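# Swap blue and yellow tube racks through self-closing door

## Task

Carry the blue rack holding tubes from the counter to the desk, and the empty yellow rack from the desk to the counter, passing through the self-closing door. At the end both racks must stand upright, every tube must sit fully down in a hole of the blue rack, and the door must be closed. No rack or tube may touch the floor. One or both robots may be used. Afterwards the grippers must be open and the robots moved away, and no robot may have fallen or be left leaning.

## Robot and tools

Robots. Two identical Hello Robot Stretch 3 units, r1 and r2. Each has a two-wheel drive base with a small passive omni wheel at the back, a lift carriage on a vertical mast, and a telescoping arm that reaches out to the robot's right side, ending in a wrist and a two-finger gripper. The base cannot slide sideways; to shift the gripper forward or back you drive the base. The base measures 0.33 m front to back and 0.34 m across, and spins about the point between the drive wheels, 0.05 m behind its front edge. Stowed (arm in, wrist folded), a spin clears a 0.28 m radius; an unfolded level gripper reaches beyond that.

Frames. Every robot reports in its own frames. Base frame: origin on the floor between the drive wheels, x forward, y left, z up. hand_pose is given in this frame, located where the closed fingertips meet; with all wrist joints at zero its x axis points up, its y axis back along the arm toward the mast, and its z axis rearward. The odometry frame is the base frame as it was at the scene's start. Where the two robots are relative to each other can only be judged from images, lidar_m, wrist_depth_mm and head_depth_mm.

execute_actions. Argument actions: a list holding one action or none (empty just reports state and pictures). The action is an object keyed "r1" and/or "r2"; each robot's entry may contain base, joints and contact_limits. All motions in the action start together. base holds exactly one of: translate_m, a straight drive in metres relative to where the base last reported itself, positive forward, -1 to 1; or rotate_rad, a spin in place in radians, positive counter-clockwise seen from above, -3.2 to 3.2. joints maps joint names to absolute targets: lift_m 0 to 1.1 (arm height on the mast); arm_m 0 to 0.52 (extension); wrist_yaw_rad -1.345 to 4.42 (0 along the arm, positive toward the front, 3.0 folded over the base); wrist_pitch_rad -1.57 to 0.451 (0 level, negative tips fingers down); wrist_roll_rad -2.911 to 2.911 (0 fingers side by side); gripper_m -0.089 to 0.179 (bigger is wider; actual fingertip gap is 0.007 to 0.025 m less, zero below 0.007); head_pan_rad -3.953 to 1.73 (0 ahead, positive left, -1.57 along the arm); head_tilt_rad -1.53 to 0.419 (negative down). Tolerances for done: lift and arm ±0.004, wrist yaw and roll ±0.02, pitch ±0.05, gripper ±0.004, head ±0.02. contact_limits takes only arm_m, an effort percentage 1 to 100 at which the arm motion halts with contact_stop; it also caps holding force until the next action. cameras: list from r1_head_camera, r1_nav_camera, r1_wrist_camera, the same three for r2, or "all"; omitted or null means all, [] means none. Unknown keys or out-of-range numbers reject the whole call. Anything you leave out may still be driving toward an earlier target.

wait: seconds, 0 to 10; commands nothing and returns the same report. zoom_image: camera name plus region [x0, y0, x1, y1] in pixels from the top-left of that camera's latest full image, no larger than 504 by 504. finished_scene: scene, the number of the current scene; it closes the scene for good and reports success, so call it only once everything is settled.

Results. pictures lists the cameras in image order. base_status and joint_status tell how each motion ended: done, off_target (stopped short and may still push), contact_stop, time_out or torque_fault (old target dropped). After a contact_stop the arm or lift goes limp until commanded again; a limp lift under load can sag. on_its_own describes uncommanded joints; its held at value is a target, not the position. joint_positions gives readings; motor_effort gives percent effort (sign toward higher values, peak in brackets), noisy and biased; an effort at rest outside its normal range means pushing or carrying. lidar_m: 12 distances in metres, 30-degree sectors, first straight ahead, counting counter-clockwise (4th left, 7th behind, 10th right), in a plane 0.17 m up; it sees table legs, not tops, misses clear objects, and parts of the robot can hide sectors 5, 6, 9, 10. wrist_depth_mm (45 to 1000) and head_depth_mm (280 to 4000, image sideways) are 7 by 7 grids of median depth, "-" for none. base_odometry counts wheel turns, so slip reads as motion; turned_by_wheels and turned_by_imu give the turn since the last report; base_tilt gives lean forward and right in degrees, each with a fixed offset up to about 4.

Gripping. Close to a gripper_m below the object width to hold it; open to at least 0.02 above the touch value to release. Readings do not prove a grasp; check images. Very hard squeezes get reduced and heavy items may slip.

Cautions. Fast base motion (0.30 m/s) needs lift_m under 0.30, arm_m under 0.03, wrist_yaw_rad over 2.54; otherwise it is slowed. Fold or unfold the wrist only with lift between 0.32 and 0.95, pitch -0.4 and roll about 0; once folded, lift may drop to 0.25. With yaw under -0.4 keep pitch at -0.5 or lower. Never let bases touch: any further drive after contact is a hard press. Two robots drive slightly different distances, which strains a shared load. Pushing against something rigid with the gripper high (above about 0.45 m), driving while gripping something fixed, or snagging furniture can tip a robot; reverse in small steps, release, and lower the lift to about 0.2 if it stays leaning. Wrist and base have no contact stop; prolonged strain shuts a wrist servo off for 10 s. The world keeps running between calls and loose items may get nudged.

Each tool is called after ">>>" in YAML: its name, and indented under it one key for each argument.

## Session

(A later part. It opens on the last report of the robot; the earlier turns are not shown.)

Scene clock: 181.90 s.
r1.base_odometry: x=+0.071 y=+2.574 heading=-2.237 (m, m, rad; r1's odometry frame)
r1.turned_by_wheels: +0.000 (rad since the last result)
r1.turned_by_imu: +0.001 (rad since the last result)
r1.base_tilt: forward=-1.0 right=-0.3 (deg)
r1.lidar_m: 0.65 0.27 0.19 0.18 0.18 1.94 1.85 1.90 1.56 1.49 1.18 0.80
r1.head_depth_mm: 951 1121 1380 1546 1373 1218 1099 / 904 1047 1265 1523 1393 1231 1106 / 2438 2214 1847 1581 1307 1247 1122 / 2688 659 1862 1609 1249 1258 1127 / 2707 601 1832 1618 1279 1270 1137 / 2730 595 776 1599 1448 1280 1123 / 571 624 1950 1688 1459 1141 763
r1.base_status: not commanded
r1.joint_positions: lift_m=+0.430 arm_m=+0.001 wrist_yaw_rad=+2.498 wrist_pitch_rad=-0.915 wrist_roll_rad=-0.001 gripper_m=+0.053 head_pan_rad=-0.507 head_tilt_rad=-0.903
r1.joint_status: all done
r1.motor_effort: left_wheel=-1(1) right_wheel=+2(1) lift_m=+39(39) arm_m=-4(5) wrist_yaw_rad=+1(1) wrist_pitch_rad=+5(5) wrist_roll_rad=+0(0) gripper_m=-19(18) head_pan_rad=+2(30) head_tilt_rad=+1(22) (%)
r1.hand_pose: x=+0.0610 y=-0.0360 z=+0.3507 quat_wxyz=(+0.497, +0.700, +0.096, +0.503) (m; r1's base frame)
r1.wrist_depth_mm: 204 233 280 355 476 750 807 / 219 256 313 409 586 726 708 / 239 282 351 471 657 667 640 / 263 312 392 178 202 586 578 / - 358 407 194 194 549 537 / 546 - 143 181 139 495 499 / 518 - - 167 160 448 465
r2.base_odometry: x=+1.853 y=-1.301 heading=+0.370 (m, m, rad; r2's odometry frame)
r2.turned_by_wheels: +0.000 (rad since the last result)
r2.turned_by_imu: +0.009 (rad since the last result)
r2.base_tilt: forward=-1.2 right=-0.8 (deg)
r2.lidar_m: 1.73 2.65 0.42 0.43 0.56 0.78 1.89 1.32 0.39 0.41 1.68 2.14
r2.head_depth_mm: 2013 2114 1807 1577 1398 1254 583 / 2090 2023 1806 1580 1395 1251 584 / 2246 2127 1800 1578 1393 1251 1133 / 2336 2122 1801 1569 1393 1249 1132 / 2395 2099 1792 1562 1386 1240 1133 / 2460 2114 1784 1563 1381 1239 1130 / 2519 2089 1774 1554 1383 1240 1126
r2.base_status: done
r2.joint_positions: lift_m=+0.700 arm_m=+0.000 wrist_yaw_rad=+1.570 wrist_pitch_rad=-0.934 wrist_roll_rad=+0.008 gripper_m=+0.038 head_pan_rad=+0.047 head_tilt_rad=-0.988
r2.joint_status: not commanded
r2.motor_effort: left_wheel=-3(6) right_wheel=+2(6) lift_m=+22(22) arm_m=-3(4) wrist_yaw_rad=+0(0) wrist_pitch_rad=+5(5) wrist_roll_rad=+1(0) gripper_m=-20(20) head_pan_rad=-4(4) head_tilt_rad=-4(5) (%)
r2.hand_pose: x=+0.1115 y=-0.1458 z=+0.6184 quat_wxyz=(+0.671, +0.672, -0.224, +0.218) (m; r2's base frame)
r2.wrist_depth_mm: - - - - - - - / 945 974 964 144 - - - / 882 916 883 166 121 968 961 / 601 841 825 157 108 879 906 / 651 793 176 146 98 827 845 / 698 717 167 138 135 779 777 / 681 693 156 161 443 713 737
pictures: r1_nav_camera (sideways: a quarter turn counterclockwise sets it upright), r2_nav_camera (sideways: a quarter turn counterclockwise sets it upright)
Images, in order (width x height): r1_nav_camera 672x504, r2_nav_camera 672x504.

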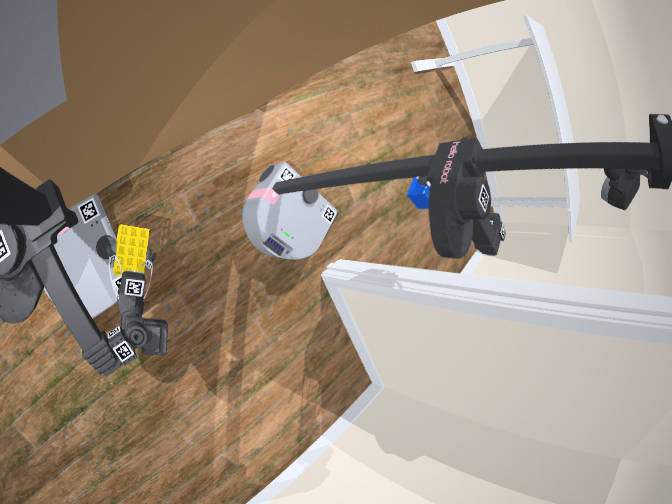

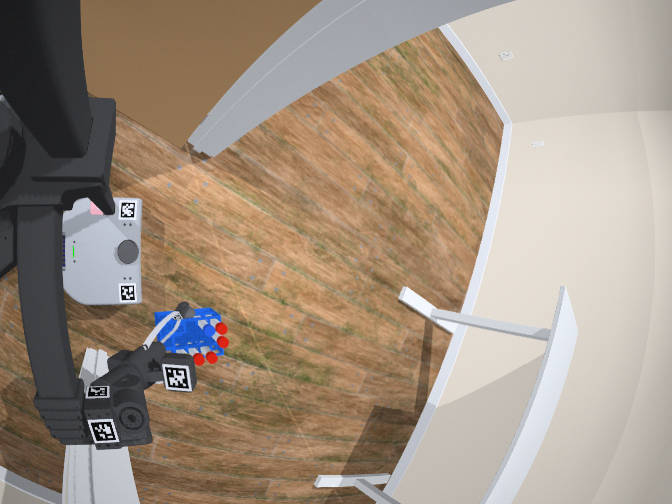

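>>> execute_actions:
  actions: []

Scene clock: 185.03 s.
r1.base_odometry: x=+0.071 y=+2.574 heading=-2.237 (m, m, rad; r1's odometry frame)
r1.turned_by_wheels: +0.000 (rad since the last result)
r1.turned_by_imu: +0.000 (rad since the last result)
r1.base_tilt: forward=-1.0 right=-0.4 (deg)
r1.lidar_m: 0.66 0.27 0.19 0.18 0.18 1.94 1.85 1.89 1.56 1.49 1.18 0.80
r1.head_depth_mm: 950 1127 1379 1547 1374 1219 1099 / 905 1046 1259 1523 1382 1234 1105 / 2449 2215 1839 1581 1299 1241 1119 / 2708 659 1867 1622 1247 1258 1126 / 2702 601 1835 1610 1283 1270 1139 / 2733 595 774 1607 1449 1277 1123 / 571 624 1951 1689 1457 1140 765
r1.base_status: not commanded
r1.joint_positions: lift_m=+0.430 arm_m=+0.001 wrist_yaw_rad=+2.498 wrist_pitch_rad=-0.915 wrist_roll_rad=-0.001 gripper_m=+0.053 head_pan_rad=-0.507 head_tilt_rad=-0.903
r1.joint_status: all done
r1.motor_effort: left_wheel=-1(1) right_wheel=+2(1) lift_m=+39(39) arm_m=-4(5) wrist_yaw_rad=+1(1) wrist_pitch_rad=+5(5) wrist_roll_rad=+0(0) gripper_m=-19(18) head_pan_rad=+2(30) head_tilt_rad=+1(22) (%)
r1.hand_pose: x=+0.0610 y=-0.0360 z=+0.3507 quat_wxyz=(+0.497, +0.700, +0.096, +0.503) (m; r1's base frame)
r1.wrist_depth_mm: 203 234 280 357 483 755 804 / 221 255 312 411 574 727 714 / 239 277 354 467 641 663 626 / 263 312 394 178 202 581 592 / - 360 410 195 193 530 534 / 543 - 143 181 139 498 493 / 511 - - 167 160 451 454
r2.base_odometry: x=+1.853 y=-1.301 heading=+0.370 (m, m, rad; r2's odometry frame)
r2.turned_by_wheels: +0.000 (rad since the last result)
r2.turned_by_imu: +0.001 (rad since the last result)
r2.base_tilt: forward=-1.2 right=-0.9 (deg)
r2.lidar_m: 1.73 2.65 0.42 0.43 0.56 0.77 1.89 1.32 0.39 0.41 1.68 2.14
r2.head_depth_mm: 2006 2132 1813 1584 1396 1254 583 / 2096 2017 1809 1571 1400 1251 584 / 2235 2111 1806 1576 1391 1252 1135 / 2332 2110 1787 1572 1391 1247 1136 / 2398 2107 1804 1570 1387 1247 1132 / 2471 2099 1794 1559 1381 1244 1130 / 2515 2091 1791 1551 1380 1243 1126
r2.base_status: done
r2.joint_positions: lift_m=+0.700 arm_m=+0.000 wrist_yaw_rad=+1.570 wrist_pitch_rad=-0.934 wrist_roll_rad=+0.008 gripper_m=+0.038 head_pan_rad=+0.047 head_tilt_rad=-0.988
r2.joint_status: not commanded
r2.motor_effort: left_wheel=-3(6) right_wheel=+2(6) lift_m=+22(22) arm_m=-4(4) wrist_yaw_rad=+0(0) wrist_pitch_rad=+5(5) wrist_roll_rad=+1(0) gripper_m=-20(20) head_pan_rad=-3(4) head_tilt_rad=-4(5) (%)
r2.hand_pose: x=+0.1115 y=-0.1458 z=+0.6184 quat_wxyz=(+0.671, +0.672, -0.224, +0.218) (m; r2's base frame)
r2.wrist_depth_mm: - - - - - - - / 961 981 956 144 - - - / 890 930 903 165 122 966 974 / 607 862 814 157 107 897 903 / 656 791 176 146 98 826 806 / 681 747 168 138 135 759 774 / 676 686 155 161 447 709 713
pictures: r1_head_camera (sideways: a quarter turn clockwise sets it upright), r1_nav_camera (sideways: a quarter turn counterclockwise sets it upright), r1_wrist_camera, r2_head_camera (sideways: a quarter turn clockwise sets it upright), r2_nav_camera (sideways: a quarter turn counterclockwise sets it upright), r2_wrist_camera
Images, in order (width x height): r1_head_camera 896x504, r1_nav_camera 672x504, r1_wrist_camera 644x364, r2_head_camera 896x504, r2_nav_camera 672x504, r2_wrist_camera 644x364.

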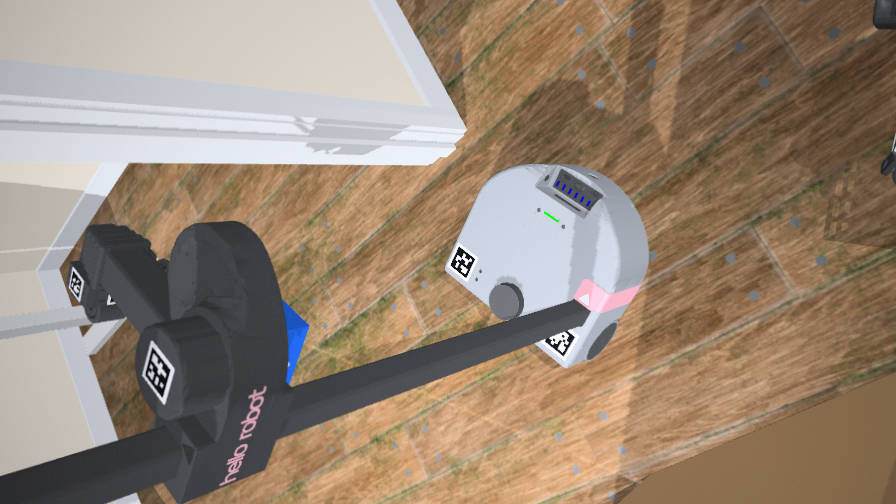

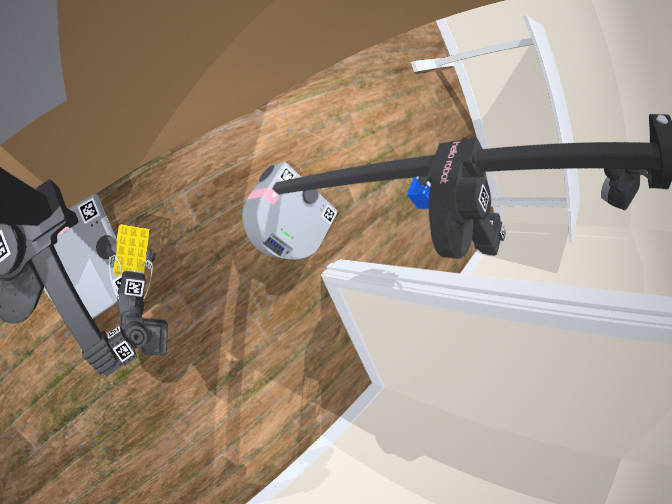

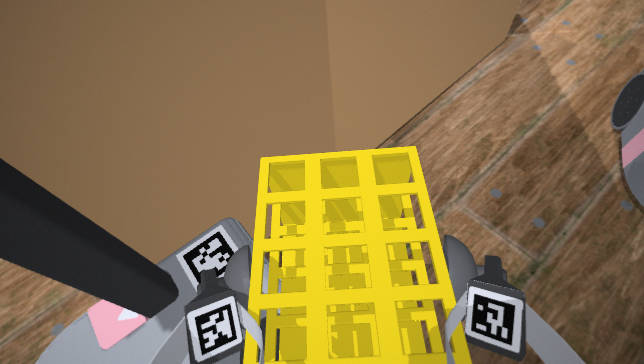

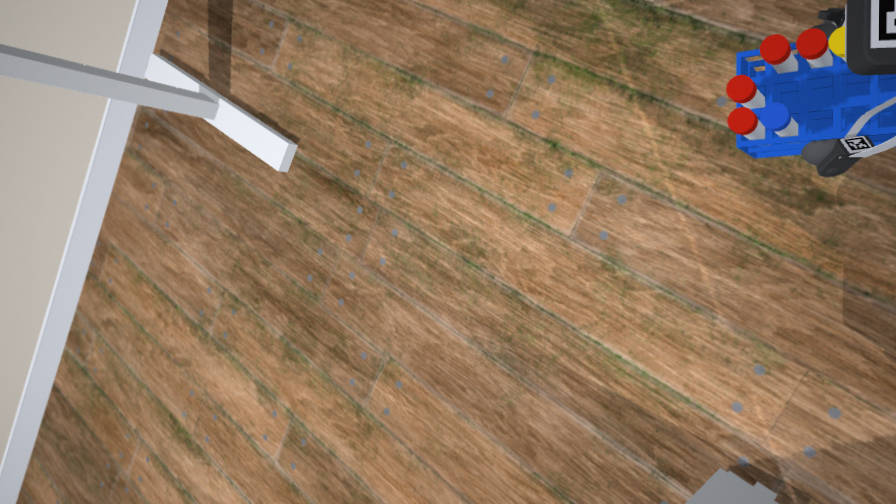

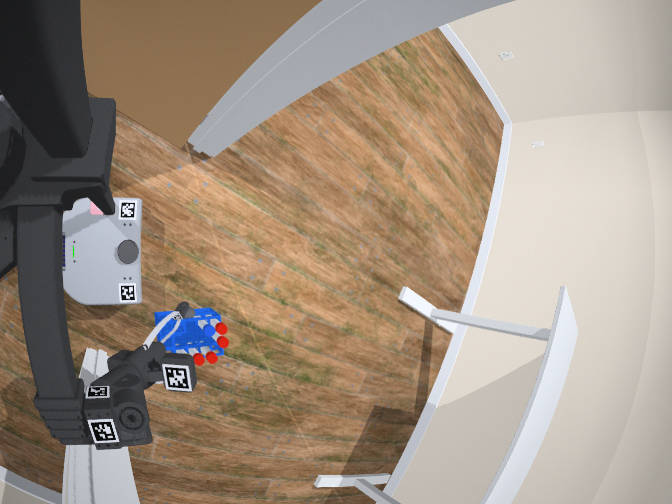

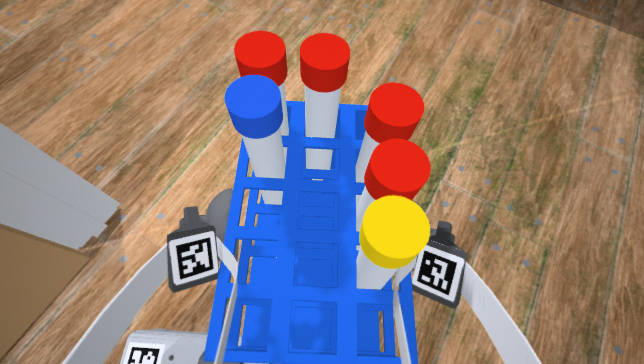

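>>> execute_actions:
  actions:
    - {"r2":{"base":{"rotate_rad":-0.47}}}
  cameras: []

>>> execute_actions:
  actions:
    - {"r2":{"base":{"translate_m":0.6},"joints":{"lift_m":0.95,"head_tilt_rad":-0.6}},"r1":{"joints":{"head_pan_rad":0.5,"head_tilt_rad":-0.9}}}
  cameras: ["r1_head_camera","r1_nav_camera","r2_head_camera"]

Scene clock: 187.33 s.
r1.base_odometry: x=+0.071 y=+2.574 heading=-2.237 (m, m, rad; r1's odometry frame)
r1.turned_by_wheels: +0.000 (rad since the last result)
r1.turned_by_imu: +0.000 (rad since the last result)
r1.base_tilt: forward=-1.0 right=-0.4 (deg)
r1.lidar_m: 0.70 0.27 0.19 0.18 0.18 1.94 1.85 1.89 1.57 1.49 1.18 0.80
r1.head_depth_mm: 950 1124 1376 1543 1372 1225 1101 / 903 1046 1264 1517 1385 1230 1107 / 2454 2206 1842 1571 1329 1243 1116 / 2723 855 1849 1630 1246 1238 1127 / 2712 703 1826 1651 1251 1262 1136 / 2727 673 852 1561 1427 1278 1125 / 2593 583 825 1688 1466 1140 765
r1.base_status: not commanded
r1.joint_positions: lift_m=+0.430 arm_m=+0.001 wrist_yaw_rad=+2.498 wrist_pitch_rad=-0.915 wrist_roll_rad=-0.001 gripper_m=+0.053 head_pan_rad=-0.507 head_tilt_rad=-0.903
r1.joint_status: not commanded
r1.motor_effort: left_wheel=-1(1) right_wheel=+2(2) lift_m=+38(39) arm_m=-4(3) wrist_yaw_rad=+0(0) wrist_pitch_rad=+5(5) wrist_roll_rad=+0(0) gripper_m=-18(18) head_pan_rad=+2(3) head_tilt_rad=+1(2) (%)
r1.hand_pose: x=+0.0610 y=-0.0360 z=+0.3507 quat_wxyz=(+0.497, +0.700, +0.096, +0.503) (m; r1's base frame)
r1.wrist_depth_mm: 203 233 284 358 483 724 814 / 220 255 312 405 583 722 729 / 239 281 351 467 661 651 567 / 263 313 395 179 202 601 560 / - 354 414 194 192 536 530 / 543 - 143 180 139 508 498 / 523 - - 167 161 446 451
r2.base_odometry: x=+1.853 y=-1.301 heading=-0.100 (m, m, rad; r2's odometry frame)
r2.turned_by_wheels: -0.470 (rad since the last result)
r2.turned_by_imu: -0.471 (rad since the last result)
r2.base_tilt: forward=-1.2 right=-0.9 (deg)
r2.lidar_m: 1.73 2.22 0.49 0.42 0.44 0.59 0.78 1.78 1.30 0.39 0.42 1.76
r2.head_depth_mm: 2082 2139 1803 1581 1399 1256 583 / 2095 2133 1808 1577 1393 1251 585 / 2091 2116 1801 1566 1393 1251 1133 / 2102 2107 1809 1568 1391 1249 1135 / 2093 2101 1796 1559 1384 1247 1132 / 2006 2001 1794 1563 1384 1242 1130 / 2097 2087 1785 1559 1382 1239 1124
r2.base_status: done
r2.joint_positions: lift_m=+0.700 arm_m=+0.000 wrist_yaw_rad=+1.570 wrist_pitch_rad=-0.934 wrist_roll_rad=+0.008 gripper_m=+0.038 head_pan_rad=+0.047 head_tilt_rad=-0.988
r2.joint_status: not commanded
r2.motor_effort: left_wheel=+4(8) right_wheel=-4(6) lift_m=+23(22) arm_m=-3(3) wrist_yaw_rad=+0(0) wrist_pitch_rad=+5(5) wrist_roll_rad=+1(1) gripper_m=-20(20) head_pan_rad=-4(4) head_tilt_rad=-4(4) (%)
r2.hand_pose: x=+0.1115 y=-0.1458 z=+0.6184 quat_wxyz=(+0.671, +0.672, -0.224, +0.218) (m; r2's base frame)
r2.wrist_depth_mm: - - - - - - - / 967 - 951 144 - - - / 896 908 871 167 123 942 995 / 819 809 831 156 107 914 886 / 768 787 175 146 97 815 832 / 736 725 167 139 135 769 305 / 679 710 155 160 368 413 287
pictures: none
No camera images: the call's "cameras" was empty. Leave "cameras" out to get every camera's image.

Scene clock: 194.30 s.
r1.base_odometry: x=+0.071 y=+2.574 heading=-2.237 (m, m, rad; r1's odometry frame)
r1.turned_by_wheels: +0.000 (rad since the last result)
r1.turned_by_imu: +0.001 (rad since the last result)
r1.base_tilt: forward=-1.0 right=-0.3 (deg)
r1.lidar_m: 1.30 0.27 0.19 0.18 0.18 1.94 1.84 1.89 1.57 1.49 1.18 1.00
r1.head_depth_mm: 2517 2184 1829 1573 1374 1222 1097 / 527 640 808 1139 1361 1234 1108 / 404 467 553 675 873 1183 1117 / 328 369 421 488 583 722 954 / 289 306 339 382 437 512 616 / - - 294 314 350 396 455 / - - - - 297 323 361
r1.base_status: not commanded
r1.joint_positions: lift_m=+0.430 arm_m=+0.001 wrist_yaw_rad=+2.498 wrist_pitch_rad=-0.915 wrist_roll_rad=-0.001 gripper_m=+0.053 head_pan_rad=+0.493 head_tilt_rad=-0.902
r1.joint_status: all done
r1.motor_effort: left_wheel=-1(1) right_wheel=+2(2) lift_m=+39(39) arm_m=-5(4) wrist_yaw_rad=+1(0) wrist_pitch_rad=+5(5) wrist_roll_rad=+0(0) gripper_m=-19(18) head_pan_rad=+3(29) head_tilt_rad=+1(0) (%)
r1.hand_pose: x=+0.0610 y=-0.0360 z=+0.3507 quat_wxyz=(+0.497, +0.700, +0.096, +0.503) (m; r1's base frame)
r1.wrist_depth_mm: 205 233 281 354 474 745 796 / 220 254 313 408 578 719 706 / 236 279 350 477 663 653 640 / 264 310 386 178 201 589 591 / - 355 409 195 193 544 531 / 544 - 143 181 139 504 479 / 524 - - 167 160 447 453
r2.base_odometry: x=+2.450 y=-1.361 heading=-0.100 (m, m, rad; r2's odometry frame)
r2.turned_by_wheels: +0.000 (rad since the last result)
r2.turned_by_imu: +0.005 (rad since the last result)
r2.base_tilt: forward=-1.2 right=-0.8 (deg)
r2.lidar_m: 1.54 1.16 2.20 1.86 0.67 0.67 1.36 0.62 0.68 1.25 1.30 1.34
r2.head_depth_mm: 1320 1395 869 1814 1863 1527 1286 / 1326 1394 863 1824 1859 1517 1287 / 1321 1395 863 1824 1852 1521 1287 / 1323 1399 862 1820 1845 1513 1284 / 1330 1403 860 1835 1851 1514 1285 / 1329 1394 908 1831 1789 1512 1287 / 1327 1389 908 1350 1741 1515 1286
r2.base_status: done
r2.joint_positions: lift_m=+0.950 arm_m=+0.000 wrist_yaw_rad=+1.570 wrist_pitch_rad=-0.934 wrist_roll_rad=+0.008 gripper_m=+0.038 head_pan_rad=+0.047 head_tilt_rad=-0.606
r2.joint_status: all done
r2.motor_effort: left_wheel=+3(10) right_wheel=-4(4) lift_m=+28(28) arm_m=-4(3) wrist_yaw_rad=+0(0) wrist_pitch_rad=+5(5) wrist_roll_rad=+1(1) gripper_m=-19(20) head_pan_rad=-4(3) head_tilt_rad=+2(20) (%)
r2.hand_pose: x=+0.1115 y=-0.1458 z=+0.8681 quat_wxyz=(+0.671, +0.672, -0.224, +0.218) (m; r2's base frame)
r2.wrist_depth_mm: - - - - - - - / - - - 144 - - - / - - - 165 122 - - / - - - 156 108 - - / - - 175 147 98 - - / 964 981 167 138 135 - - / 899 926 155 161 552 962 965
pictures: r1_head_camera (sideways: a quarter turn clockwise sets it upright), r1_nav_camera (sideways: a quarter turn counterclockwise sets it upright), r2_head_camera (sideways: a quarter turn clockwise sets it upright)
Images, in order (width x height): r1_head_camera 896x504, r1_nav_camera 672x504, r2_head_camera 896x504.

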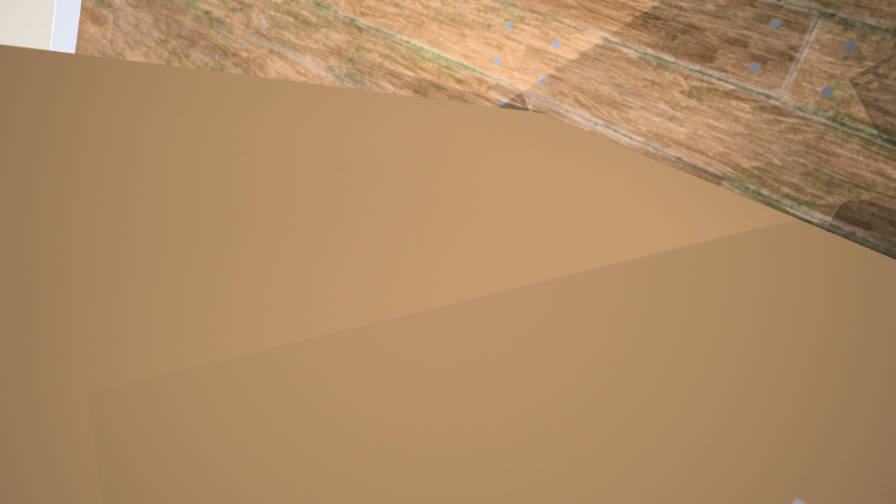

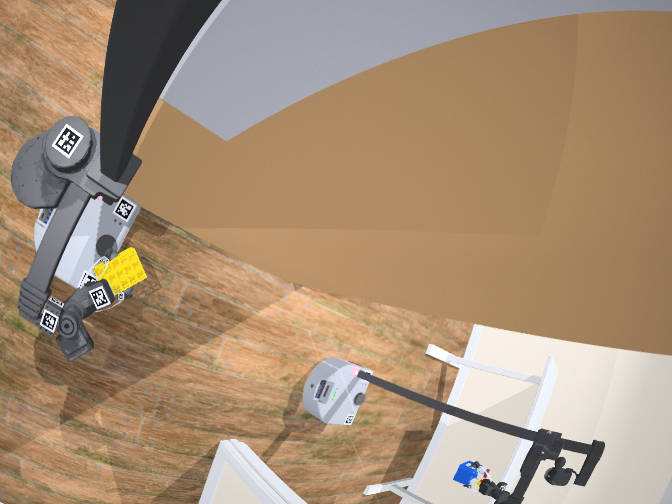

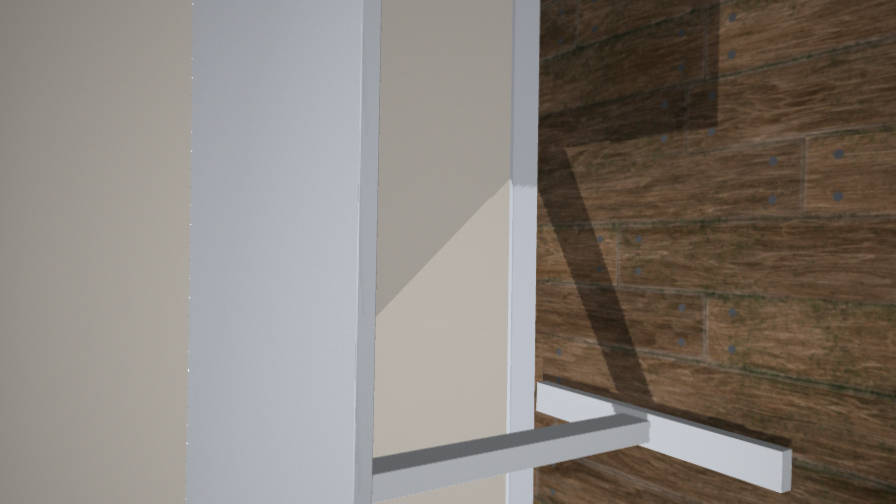

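>>> execute_actions:
  actions:
    - {"r2":{"base":{"translate_m":0.2},"joints":{"lift_m":1.097}},"r1":{"joints":{"wrist_yaw_rad":0.0,"head_pan_rad":0.0,"head_tilt_rad":-0.9}}}
  cameras: ["r1_nav_camera","r1_wrist_camera"]

Scene clock: 199.97 s.
r1.base_odometry: x=+0.071 y=+2.574 heading=-2.237 (m, m, rad; r1's odometry frame)
r1.turned_by_wheels: +0.000 (rad since the last result)
r1.turned_by_imu: +0.001 (rad since the last result)
r1.base_tilt: forward=-0.9 right=-0.4 (deg)
r1.lidar_m: 1.50 0.27 0.19 0.18 0.18 1.95 1.85 1.89 1.57 1.49 1.18 1.01
r1.head_depth_mm: 2569 2192 1825 1566 1370 1220 1102 / 2596 2240 1710 1590 1391 1235 1109 / 2552 2153 1750 1602 1403 1242 1116 / 2624 2310 1907 1631 1414 1255 1127 / 2645 2340 1940 1542 1073 984 908 / 2667 2163 750 706 667 631 598 / 573 549 526 505 484 465 445
r1.base_status: not commanded
r1.joint_positions: lift_m=+0.430 arm_m=+0.001 wrist_yaw_rad=+0.002 wrist_pitch_rad=-0.915 wrist_roll_rad=-0.001 gripper_m=+0.053 head_pan_rad=+0.007 head_tilt_rad=-0.902
r1.joint_status: all done
r1.motor_effort: left_wheel=-1(1) right_wheel=+1(2) lift_m=+39(39) arm_m=-4(4) wrist_yaw_rad=-2(0) wrist_pitch_rad=+5(5) wrist_roll_rad=+0(0) gripper_m=-18(18) head_pan_rad=-2(23) head_tilt_rad=+0(1) (%)
r1.hand_pose: x=-0.0214 y=-0.2828 z=+0.3507 quat_wxyz=(+0.635, +0.313, -0.633, -0.312) (m; r1's base frame)
r1.wrist_depth_mm: 979 971 935 891 854 827 807 / 888 836 814 784 758 739 738 / 769 726 696 692 680 664 632 / 685 648 631 180 202 592 586 / 596 586 577 194 193 541 533 / 547 537 181 180 139 503 490 / 502 504 164 168 160 - 457
r2.base_odometry: x=+2.649 y=-1.381 heading=-0.100 (m, m, rad; r2's odometry frame)
r2.turned_by_wheels: +0.000 (rad since the last result)
r2.turned_by_imu: +0.003 (rad since the last result)
r2.base_tilt: forward=-1.2 right=-0.8 (deg)
r2.lidar_m: 1.34 0.98 1.91 2.51 0.96 0.81 1.55 0.78 0.97 1.25 1.30 1.19
r2.head_depth_mm: 1142 1223 864 650 1743 1518 1287 / 1139 1224 861 649 1748 1517 1285 / 1149 1229 863 675 1746 1512 1283 / 1149 1227 863 675 1737 1514 1284 / 1150 1232 860 675 1752 1518 1287 / 1153 1232 859 675 1740 1517 1285 / 1149 1237 858 672 1260 1411 1262
r2.base_status: done
r2.joint_positions: lift_m=+1.097 arm_m=+0.000 wrist_yaw_rad=+1.570 wrist_pitch_rad=-0.934 wrist_roll_rad=+0.008 gripper_m=+0.038 head_pan_rad=+0.047 head_tilt_rad=-0.606
r2.joint_status: all done
r2.motor_effort: left_wheel=+3(10) right_wheel=-4(4) lift_m=+28(29) arm_m=-3(3) wrist_yaw_rad=+0(0) wrist_pitch_rad=+5(5) wrist_roll_rad=+1(1) gripper_m=-20(20) head_pan_rad=-4(3) head_tilt_rad=+3(2) (%)
r2.hand_pose: x=+0.1115 y=-0.1458 z=+1.0151 quat_wxyz=(+0.671, +0.672, -0.224, +0.218) (m; r2's base frame)
r2.wrist_depth_mm: - - - - - - - / - - - 145 - - - / - - - 167 121 - - / - - - 156 107 - - / - - 176 146 98 - - / - - 168 138 135 - - / - - 172 160 - - -
pictures: r1_nav_camera (sideways: a quarter turn counterclockwise sets it upright), r1_wrist_camera
Images, in order (width x height): r1_nav_camera 672x504, r1_wrist_camera 644x364.

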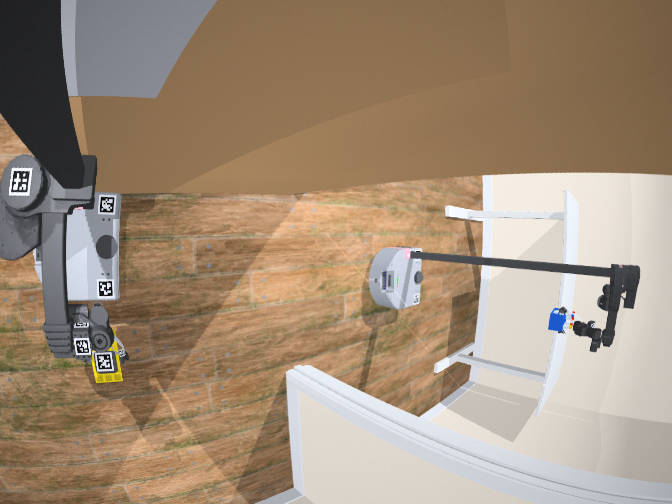

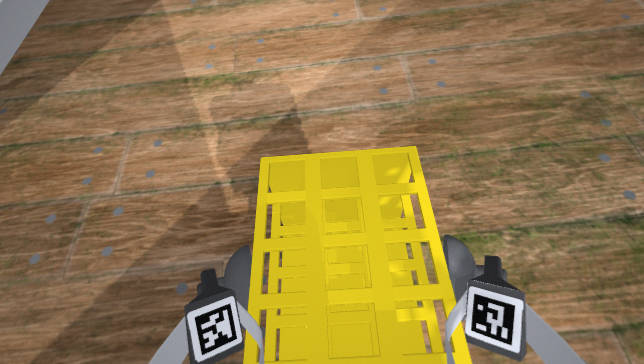

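>>> execute_actions:
  actions:
    - {"r2":{"base":{"rotate_rad":1.57},"joints":{"wrist_yaw_rad":0.0,"head_pan_rad":-1.5,"head_tilt_rad":-0.6,"wrist_pitch_rad":-0.82}},"r1":{"base":{"translate_m":-0.28},"joints":{"head_pan_rad":-0.9}}}
  cameras: ["r1_nav_camera","r2_head_camera","r2_wrist_camera"]

Scene clock: 204.53 s.
r1.base_odometry: x=+0.244 y=+2.794 heading=-2.238 (m, m, rad; r1's odometry frame)
r1.turned_by_wheels: +0.000 (rad since the last result)
r1.turned_by_imu: +0.001 (rad since the last result)
r1.base_tilt: forward=-0.9 right=-0.3 (deg)
r1.lidar_m: 0.73 1.08 1.44 1.65 1.70 1.65 1.56 1.60 1.58 1.50 1.54 0.68
r1.head_depth_mm: 1439 1644 1783 1569 1375 1223 811 / 1537 1763 1844 1587 1389 1228 1108 / 1635 1878 1881 1615 1403 1247 1119 / 1510 1722 1849 1624 1392 1256 1127 / 1351 1498 860 990 1245 1274 1136 / 590 649 776 943 1190 1278 1147 / 545 641 757 911 1145 1296 1154
r1.base_status: done
r1.joint_positions: lift_m=+0.430 arm_m=+0.001 wrist_yaw_rad=+0.001 wrist_pitch_rad=-0.915 wrist_roll_rad=-0.001 gripper_m=+0.053 head_pan_rad=-0.893 head_tilt_rad=-0.902
r1.joint_status: all done
r1.motor_effort: left_wheel=-2(6) right_wheel=+2(4) lift_m=+39(39) arm_m=-4(4) wrist_yaw_rad=-1(2) wrist_pitch_rad=+5(5) wrist_roll_rad=+0(0) gripper_m=-18(18) head_pan_rad=-2(29) head_tilt_rad=+0(1) (%)
r1.hand_pose: x=-0.0214 y=-0.2828 z=+0.3507 quat_wxyz=(+0.635, +0.313, -0.633, -0.312) (m; r1's base frame)
r1.wrist_depth_mm: 981 965 939 891 852 841 794 / 884 811 793 775 733 724 705 / 762 730 716 685 675 662 661 / 668 649 638 181 202 579 579 / 601 595 569 195 193 547 535 / 545 537 182 180 139 496 490 / 508 502 163 169 160 458 456
r2.base_odometry: x=+2.649 y=-1.381 heading=+1.470 (m, m, rad; r2's odometry frame)
r2.turned_by_wheels: +1.570 (rad since the last result)
r2.turned_by_imu: +1.578 (rad since the last result)
r2.base_tilt: forward=-1.2 right=-0.9 (deg)
r2.lidar_m: 2.50 0.96 0.82 0.96 0.85 0.96 1.25 1.30 1.19 1.34 0.98 1.90
r2.head_depth_mm: - - - - - - 1265 / - - - - - - 1264 / 1152 1231 - 376 - - 1263 / 1152 1235 865 622 385 341 1291 / 1160 1237 862 676 1762 1519 1283 / 1165 1243 859 676 1738 1483 1285 / 1175 1253 859 674 1281 1440 1259
r2.base_status: done
r2.joint_positions: lift_m=+1.097 arm_m=+0.000 wrist_yaw_rad=+0.002 wrist_pitch_rad=-0.842 wrist_roll_rad=+0.008 gripper_m=+0.038 head_pan_rad=-1.493 head_tilt_rad=-0.606
r2.joint_status: all done
r2.motor_effort: left_wheel=-3(8) right_wheel=+3(7) lift_m=+28(27) arm_m=-3(3) wrist_yaw_rad=-2(2) wrist_pitch_rad=+8(9) wrist_roll_rad=+1(1) gripper_m=-20(19) head_pan_rad=-3(47) head_tilt_rad=+3(3) (%)
r2.hand_pose: x=-0.0213 y=-0.2981 z=+1.0284 quat_wxyz=(+0.643, +0.288, -0.647, -0.290) (m; r2's base frame)
r2.wrist_depth_mm: 373 379 379 384 394 397 416 / - - 377 138 376 373 377 / - - 136 166 121 - - / - - - 155 107 - - / - - 176 146 98 - - / - - 167 139 135 - - / - - 189 161 - - -
pictures: r1_nav_camera (sideways: a quarter turn counterclockwise sets it upright), r2_head_camera (sideways: a quarter turn clockwise sets it upright), r2_wrist_camera
Images, in order (width x height): r1_nav_camera 672x504, r2_head_camera 896x504, r2_wrist_camera 644x364.

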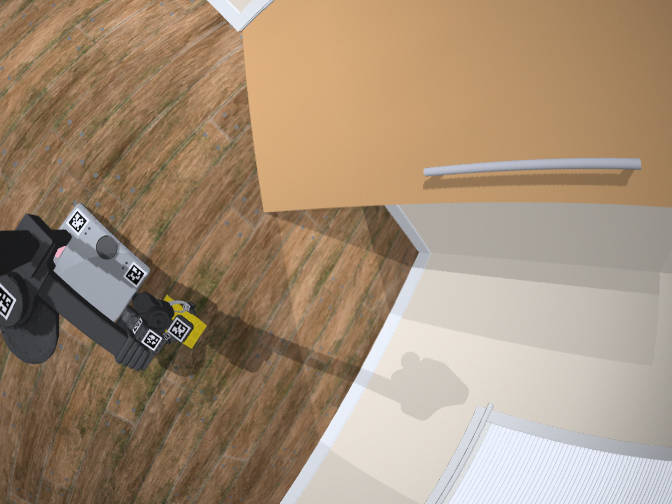

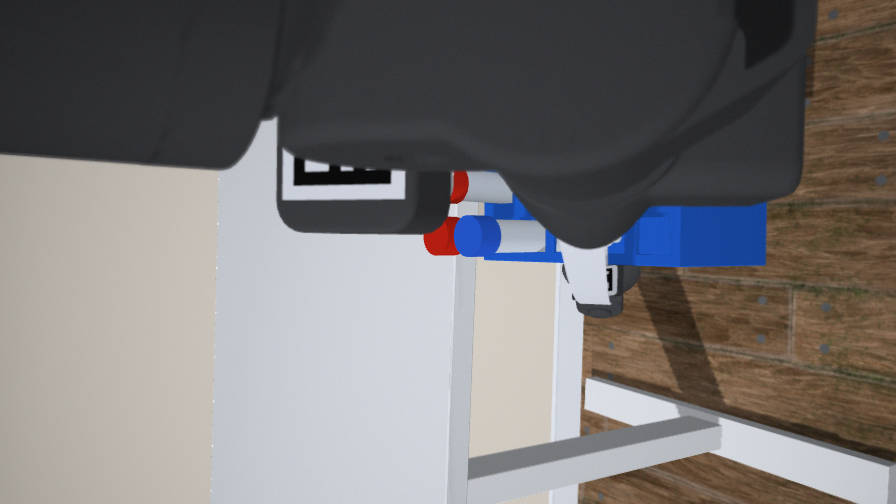

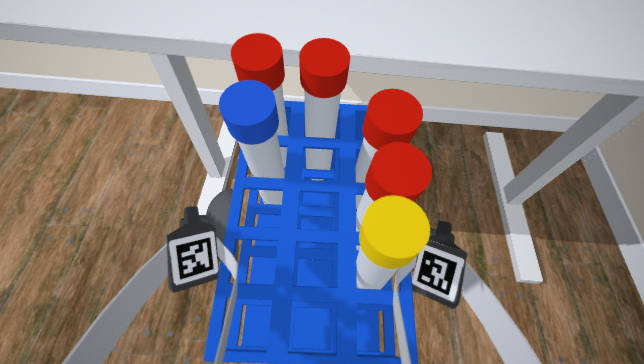

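>>> execute_actions:
  actions:
    - {"r2":{"joints":{"arm_m":0.16,"head_pan_rad":-1.35,"head_tilt_rad":-0.6}},"r1":{"base":{"rotate_rad":1.9},"joints":{"head_pan_rad":-0.3,"head_tilt_rad":-0.4,"lift_m":0.75}}}
  cameras: ["r1_nav_camera","r1_head_camera","r2_head_camera","r2_wrist_camera"]

Scene clock: 209.50 s.
r1.base_odometry: x=+0.244 y=+2.794 heading=-0.338 (m, m, rad; r1's odometry frame)
r1.turned_by_wheels: +1.900 (rad since the last result)
r1.turned_by_imu: +1.928 (rad since the last result)
r1.base_tilt: forward=-1.0 right=-0.4 (deg)
r1.lidar_m: 1.65 1.79 1.57 1.57 1.72 1.50 1.50 1.22 1.07 1.07 1.25 1.65
r1.head_depth_mm: 1902 2043 1612 1692 1835 1697 1386 / 1917 2042 1635 1708 1855 1723 1396 / 1922 2052 1685 1723 1871 1736 1410 / 1923 2062 1751 1738 1873 1754 1419 / 1936 2084 1816 1750 1902 1765 1432 / 1951 2087 1876 1757 1913 1788 1446 / 1949 2103 1952 1771 1928 1806 1458
r1.base_status: done
r1.joint_positions: lift_m=+0.750 arm_m=+0.001 wrist_yaw_rad=+0.001 wrist_pitch_rad=-0.915 wrist_roll_rad=-0.001 gripper_m=+0.053 head_pan_rad=-0.307 head_tilt_rad=-0.409
r1.joint_status: all done
r1.motor_effort: left_wheel=-2(6) right_wheel=+2(6) lift_m=+38(39) arm_m=-4(4) wrist_yaw_rad=-1(1) wrist_pitch_rad=+5(5) wrist_roll_rad=+0(0) gripper_m=-18(18) head_pan_rad=+2(23) head_tilt_rad=+4(31) (%)
r1.hand_pose: x=-0.0214 y=-0.2828 z=+0.6707 quat_wxyz=(+0.635, +0.313, -0.634, -0.312) (m; r1's base frame)
r1.wrist_depth_mm: - - - 945 866 809 788 / - - - - - 955 868 / - - - - - - - / - - - 178 202 978 941 / 982 975 925 195 193 860 850 / 882 925 182 180 138 812 821 / 818 838 164 168 159 742 744
r2.base_odometry: x=+2.649 y=-1.381 heading=+1.470 (m, m, rad; r2's odometry frame)
r2.turned_by_wheels: +0.000 (rad since the last result)
r2.turned_by_imu: +0.001 (rad since the last result)
r2.base_tilt: forward=-1.1 right=-1.0 (deg)
r2.lidar_m: 2.50 0.96 0.78 0.76 0.79 0.96 1.25 1.30 1.19 1.34 0.98 1.90
r2.head_depth_mm: - - - 432 1699 1522 1290 / 1138 1204 945 440 1695 1517 1294 / 1156 1231 867 622 1744 1516 1287 / 1173 1252 864 677 1768 1517 1286 / 1195 1277 862 706 1787 1498 1290 / 1216 1285 860 704 1330 1440 1275 / 1235 1344 859 1725 1849 1515 1285
r2.base_status: not commanded
r2.joint_positions: lift_m=+1.097 arm_m=+0.160 wrist_yaw_rad=+0.001 wrist_pitch_rad=-0.841 wrist_roll_rad=+0.008 gripper_m=+0.038 head_pan_rad=-1.357 head_tilt_rad=-0.606
r2.joint_status: all done
r2.motor_effort: left_wheel=-3(3) right_wheel=+2(3) lift_m=+27(28) arm_m=+3(4) wrist_yaw_rad=-1(2) wrist_pitch_rad=+8(8) wrist_roll_rad=+1(1) gripper_m=-19(19) head_pan_rad=+3(19) head_tilt_rad=+2(2) (%)
r2.hand_pose: x=-0.0215 y=-0.4574 z=+1.0284 quat_wxyz=(+0.643, +0.288, -0.648, -0.290) (m; r2's base frame)
r2.wrist_depth_mm: 362 370 373 384 396 394 412 / 320 325 318 137 349 357 362 / 290 292 284 165 121 313 321 / - - 285 155 107 291 294 / - - 176 146 98 - - / - - 168 139 135 - - / - - 190 161 - - -
pictures: r1_head_camera (sideways: a quarter turn clockwise sets it upright), r1_nav_camera (sideways: a quarter turn counterclockwise sets it upright), r2_head_camera (sideways: a quarter turn clockwise sets it upright), r2_wrist_camera
Images, in order (width x height): r1_head_camera 896x504, r1_nav_camera 672x504, r2_head_camera 896x504, r2_wrist_camera 644x364.

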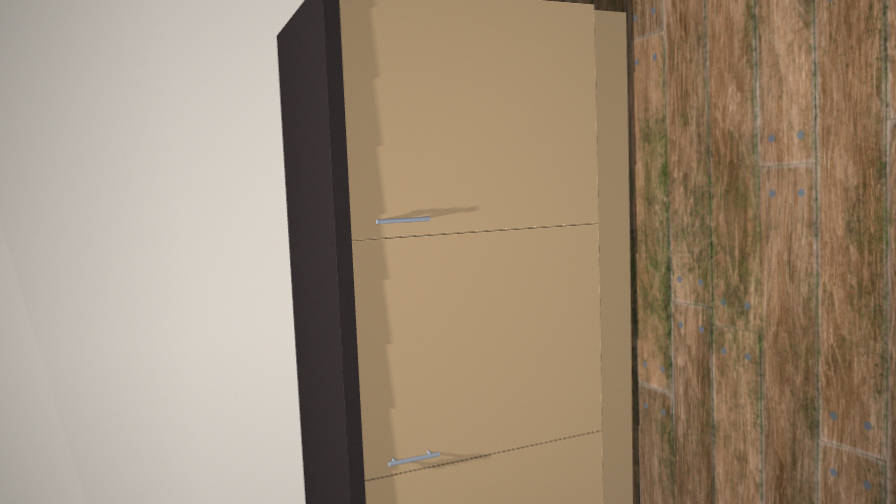

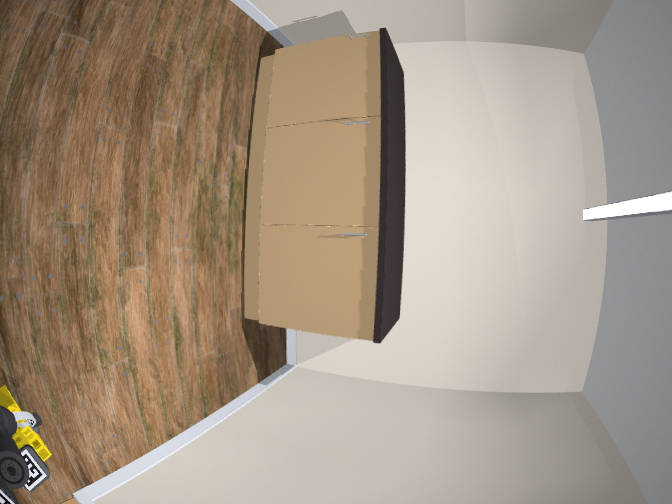

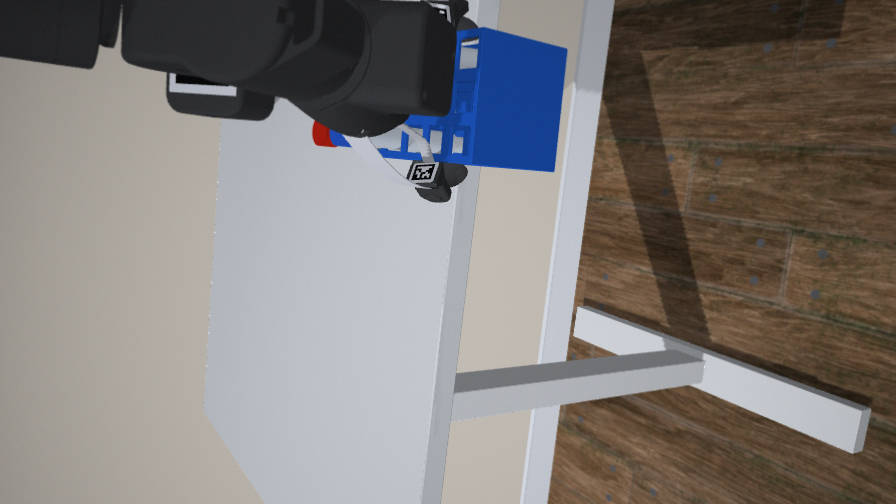

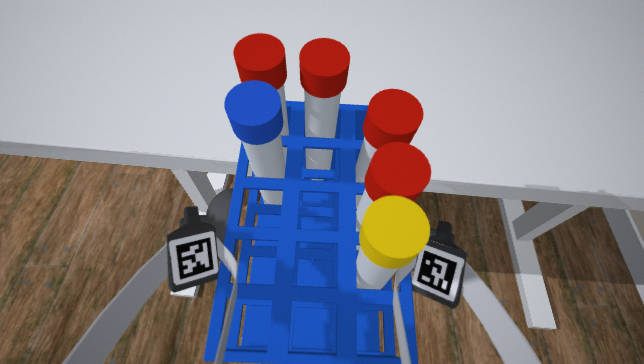

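>>> execute_actions:
  actions:
    - {"r2":{"joints":{"arm_m":0.44,"wrist_pitch_rad":-0.74,"head_pan_rad":-1.45,"head_tilt_rad":-0.5},"contact_limits":{"arm_m":20}},"r1":{"base":{"translate_m":0.45},"joints":{"lift_m":1.097}}}
  cameras: ["r2_head_camera","r2_wrist_camera"]

Scene clock: 216.50 s.
r1.base_odometry: x=+0.669 y=+2.645 heading=-0.338 (m, m, rad; r1's odometry frame)
r1.turned_by_wheels: +0.000 (rad since the last result)
r1.turned_by_imu: +0.000 (rad since the last result)
r1.base_tilt: forward=-0.9 right=-0.4 (deg)
r1.lidar_m: 1.22 1.45 1.44 1.44 1.69 1.93 1.94 1.37 1.19 1.19 1.40 1.22
r1.head_depth_mm: 1533 1643 1585 1237 1346 1473 1386 / 1544 1647 1634 1253 1353 1483 1393 / 1557 1659 1695 1258 1365 1495 1416 / 1554 1671 1729 1269 1379 1515 1423 / 1565 1668 1746 1284 1393 1522 1437 / 1566 1675 1753 1289 1403 1540 1448 / 1573 1697 1754 1310 1424 1565 1463
r1.base_status: done
r1.joint_positions: lift_m=+1.097 arm_m=+0.001 wrist_yaw_rad=+0.001 wrist_pitch_rad=-0.915 wrist_roll_rad=-0.001 gripper_m=+0.053 head_pan_rad=-0.307 head_tilt_rad=-0.409
r1.joint_status: all done
r1.motor_effort: left_wheel=-2(3) right_wheel=+2(7) lift_m=+39(43) arm_m=-4(4) wrist_yaw_rad=-1(1) wrist_pitch_rad=+5(5) wrist_roll_rad=+0(0) gripper_m=-19(19) head_pan_rad=+2(3) head_tilt_rad=+4(4) (%)
r1.hand_pose: x=-0.0214 y=-0.2828 z=+1.0177 quat_wxyz=(+0.635, +0.313, -0.634, -0.312) (m; r1's base frame)
r1.wrist_depth_mm: - - - - - 935 899 / - - - - - - - / - - - - - - - / - - - 179 203 - - / - - - 195 193 - - / - - 182 182 139 - - / - - 164 169 160 - -
r2.base_odometry: x=+2.649 y=-1.381 heading=+1.470 (m, m, rad; r2's odometry frame)
r2.turned_by_wheels: +0.000 (rad since the last result)
r2.turned_by_imu: +0.002 (rad since the last result)
r2.base_tilt: forward=-1.1 right=-0.8 (deg)
r2.lidar_m: 2.51 0.96 0.78 0.76 0.78 0.96 1.25 1.30 1.19 1.34 0.98 1.90
r2.head_depth_mm: 1104 1240 1149 748 1616 1657 1370 / 1109 - 1149 743 1635 1644 1371 / 1137 1225 748 709 1649 1652 1374 / 1154 1245 1145 743 1671 1649 1364 / 1160 1257 1141 743 1692 1641 1365 / 1173 1272 1143 743 1686 1513 1354 / 1185 1285 1138 741 1164 1595 1367
r2.base_status: not commanded
r2.joint_positions: lift_m=+1.097 arm_m=+0.440 wrist_yaw_rad=+0.001 wrist_pitch_rad=-0.763 wrist_roll_rad=+0.008 gripper_m=+0.038 head_pan_rad=-1.443 head_tilt_rad=-0.507
r2.joint_status: all done
r2.motor_effort: left_wheel=-3(3) right_wheel=+3(3) lift_m=+27(28) arm_m=+3(2) wrist_yaw_rad=-2(1) wrist_pitch_rad=+9(9) wrist_roll_rad=+1(1) gripper_m=-20(20) head_pan_rad=-4(13) head_tilt_rad=+3(12) (%)
r2.contact_limits: arm_m 20 (drawing in: default 17, maximum 28; extending or still: default 23, maximum 38)
r2.hand_pose: x=-0.0215 y=-0.7531 z=+1.0410 quat_wxyz=(+0.654, +0.263, -0.659, -0.265) (m; r2's base frame)
r2.wrist_depth_mm: 419 424 440 453 456 469 483 / 360 370 353 138 389 399 410 / 315 324 308 166 121 347 357 / 283 286 278 155 107 305 313 / 254 257 176 147 98 273 279 / 231 232 167 138 134 249 251 / 213 214 189 160 207 226 229
pictures: r2_head_camera (sideways: a quarter turn clockwise sets it upright), r2_wrist_camera
Images, in order (width x height): r2_head_camera 896x504, r2_wrist_camera 644x364.

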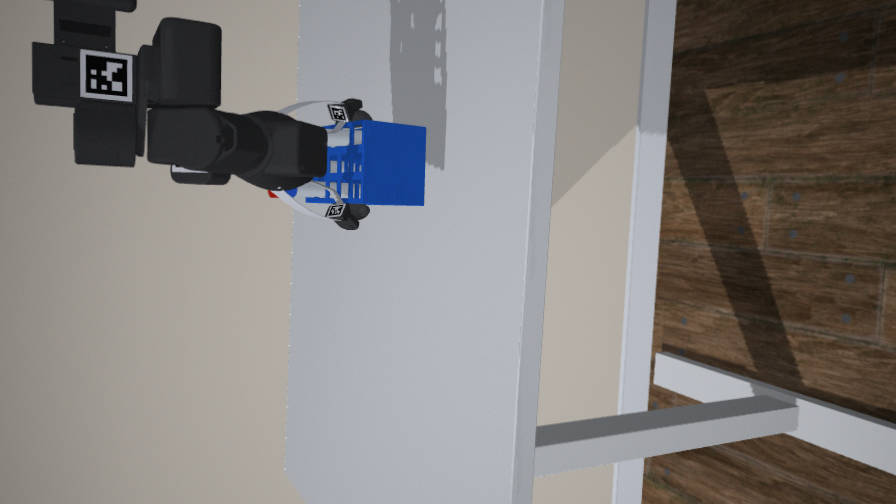

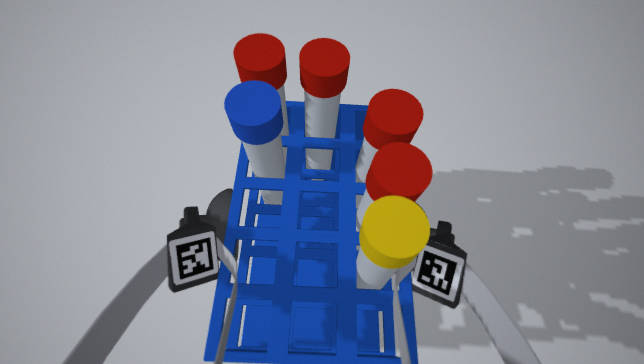

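>>> execute_actions:
  actions:
    - {"r2":{"joints":{"arm_m":0.47,"wrist_pitch_rad":-0.92}},"r1":{"base":{"translate_m":0.25}}}
  cameras: ["r2_head_camera","r2_wrist_camera"]

Scene clock: 220.73 s.
r1.base_odometry: x=+0.905 y=+2.562 heading=-0.338 (m, m, rad; r1's odometry frame)
r1.turned_by_wheels: +0.000 (rad since the last result)
r1.turned_by_imu: +0.000 (rad since the last result)
r1.base_tilt: forward=-1.0 right=-0.3 (deg)
r1.lidar_m: 0.99 1.17 1.37 1.37 1.60 2.18 2.18 1.44 1.26 1.26 1.11 0.98
r1.head_depth_mm: 1331 1424 1477 1007 1068 1170 1314 / 1337 1429 1488 1021 1077 1185 1328 / 1342 1436 1510 1033 1087 1192 1337 / 1353 1443 1518 1042 1096 1203 1345 / 1355 1455 1524 1054 1105 1211 1361 / 1361 1457 1539 1062 1112 1227 1371 / 1368 1465 1557 1071 1124 1243 1381
r1.base_status: done
r1.joint_positions: lift_m=+1.097 arm_m=+0.001 wrist_yaw_rad=+0.001 wrist_pitch_rad=-0.915 wrist_roll_rad=-0.001 gripper_m=+0.053 head_pan_rad=-0.307 head_tilt_rad=-0.409
r1.joint_status: not commanded
r1.motor_effort: left_wheel=-2(3) right_wheel=+2(7) lift_m=+39(39) arm_m=-4(4) wrist_yaw_rad=-1(1) wrist_pitch_rad=+5(5) wrist_roll_rad=+0(0) gripper_m=-18(18) head_pan_rad=+2(2) head_tilt_rad=+4(4) (%)
r1.hand_pose: x=-0.0214 y=-0.2828 z=+1.0177 quat_wxyz=(+0.635, +0.313, -0.634, -0.312) (m; r1's base frame)
r1.wrist_depth_mm: - - - - - - 999 / - - - - - - - / 943 - - - - - - / 945 - - 179 202 - - / 993 - - 194 193 - - / 990 - 182 180 139 - - / - - 164 168 159 - -
r2.base_odometry: x=+2.649 y=-1.381 heading=+1.470 (m, m, rad; r2's odometry frame)
r2.turned_by_wheels: +0.000 (rad since the last result)
r2.turned_by_imu: +0.001 (rad since the last result)
r2.base_tilt: forward=-1.1 right=-0.8 (deg)
r2.lidar_m: 2.51 0.97 0.79 0.76 0.78 0.96 1.25 1.29 1.19 1.34 0.97 1.90
r2.head_depth_mm: 1106 1232 1149 746 1610 1654 1369 / 1112 - 1064 710 1629 1657 1368 / 1138 1225 794 708 1647 1647 1362 / 1154 1251 1146 744 1669 1647 1361 / 1162 1263 1145 744 1687 1649 1368 / 1171 1270 1142 743 1679 1518 1352 / 1184 1289 1138 743 1163 1600 1365
r2.base_status: not commanded
r2.joint_positions: lift_m=+1.097 arm_m=+0.470 wrist_yaw_rad=+0.001 wrist_pitch_rad=-0.933 wrist_roll_rad=+0.008 gripper_m=+0.038 head_pan_rad=-1.443 head_tilt_rad=-0.507
r2.joint_status: all done
r2.motor_effort: left_wheel=-3(3) right_wheel=+2(2) lift_m=+28(28) arm_m=+3(2) wrist_yaw_rad=-1(1) wrist_pitch_rad=+5(9) wrist_roll_rad=+0(1) gripper_m=-20(19) head_pan_rad=-3(4) head_tilt_rad=+3(4) (%)
r2.hand_pose: x=-0.0215 y=-0.7479 z=+1.0154 quat_wxyz=(+0.629, +0.317, -0.634, -0.319) (m; r2's base frame)
r2.wrist_depth_mm: 306 317 321 326 330 334 345 / 284 287 278 142 301 306 308 / 261 263 259 166 123 280 283 / 241 244 240 156 107 257 261 / 224 227 175 147 98 238 242 / 210 213 167 138 135 225 224 / 197 199 190 160 199 209 210
pictures: r2_head_camera (sideways: a quarter turn clockwise sets it upright), r2_wrist_camera
Images, in order (width x height): r2_head_camera 896x504, r2_wrist_camera 644x364.

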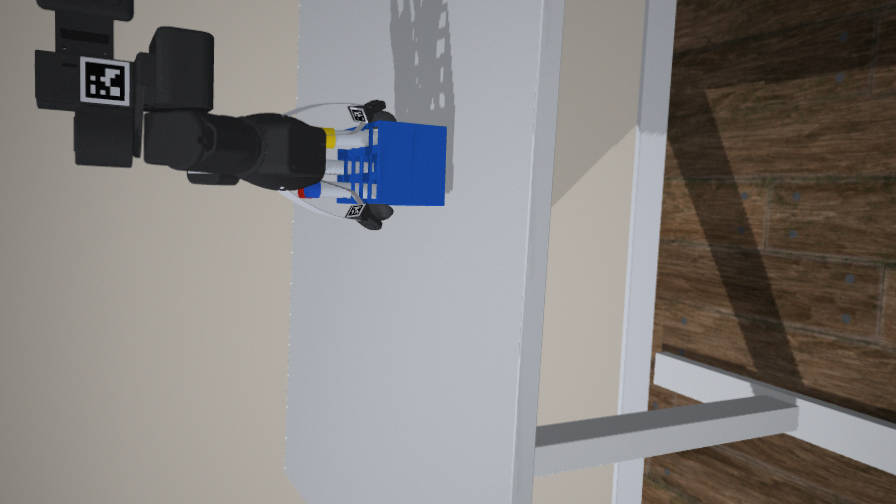

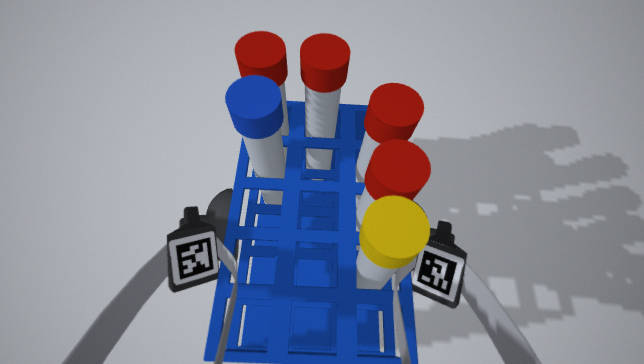

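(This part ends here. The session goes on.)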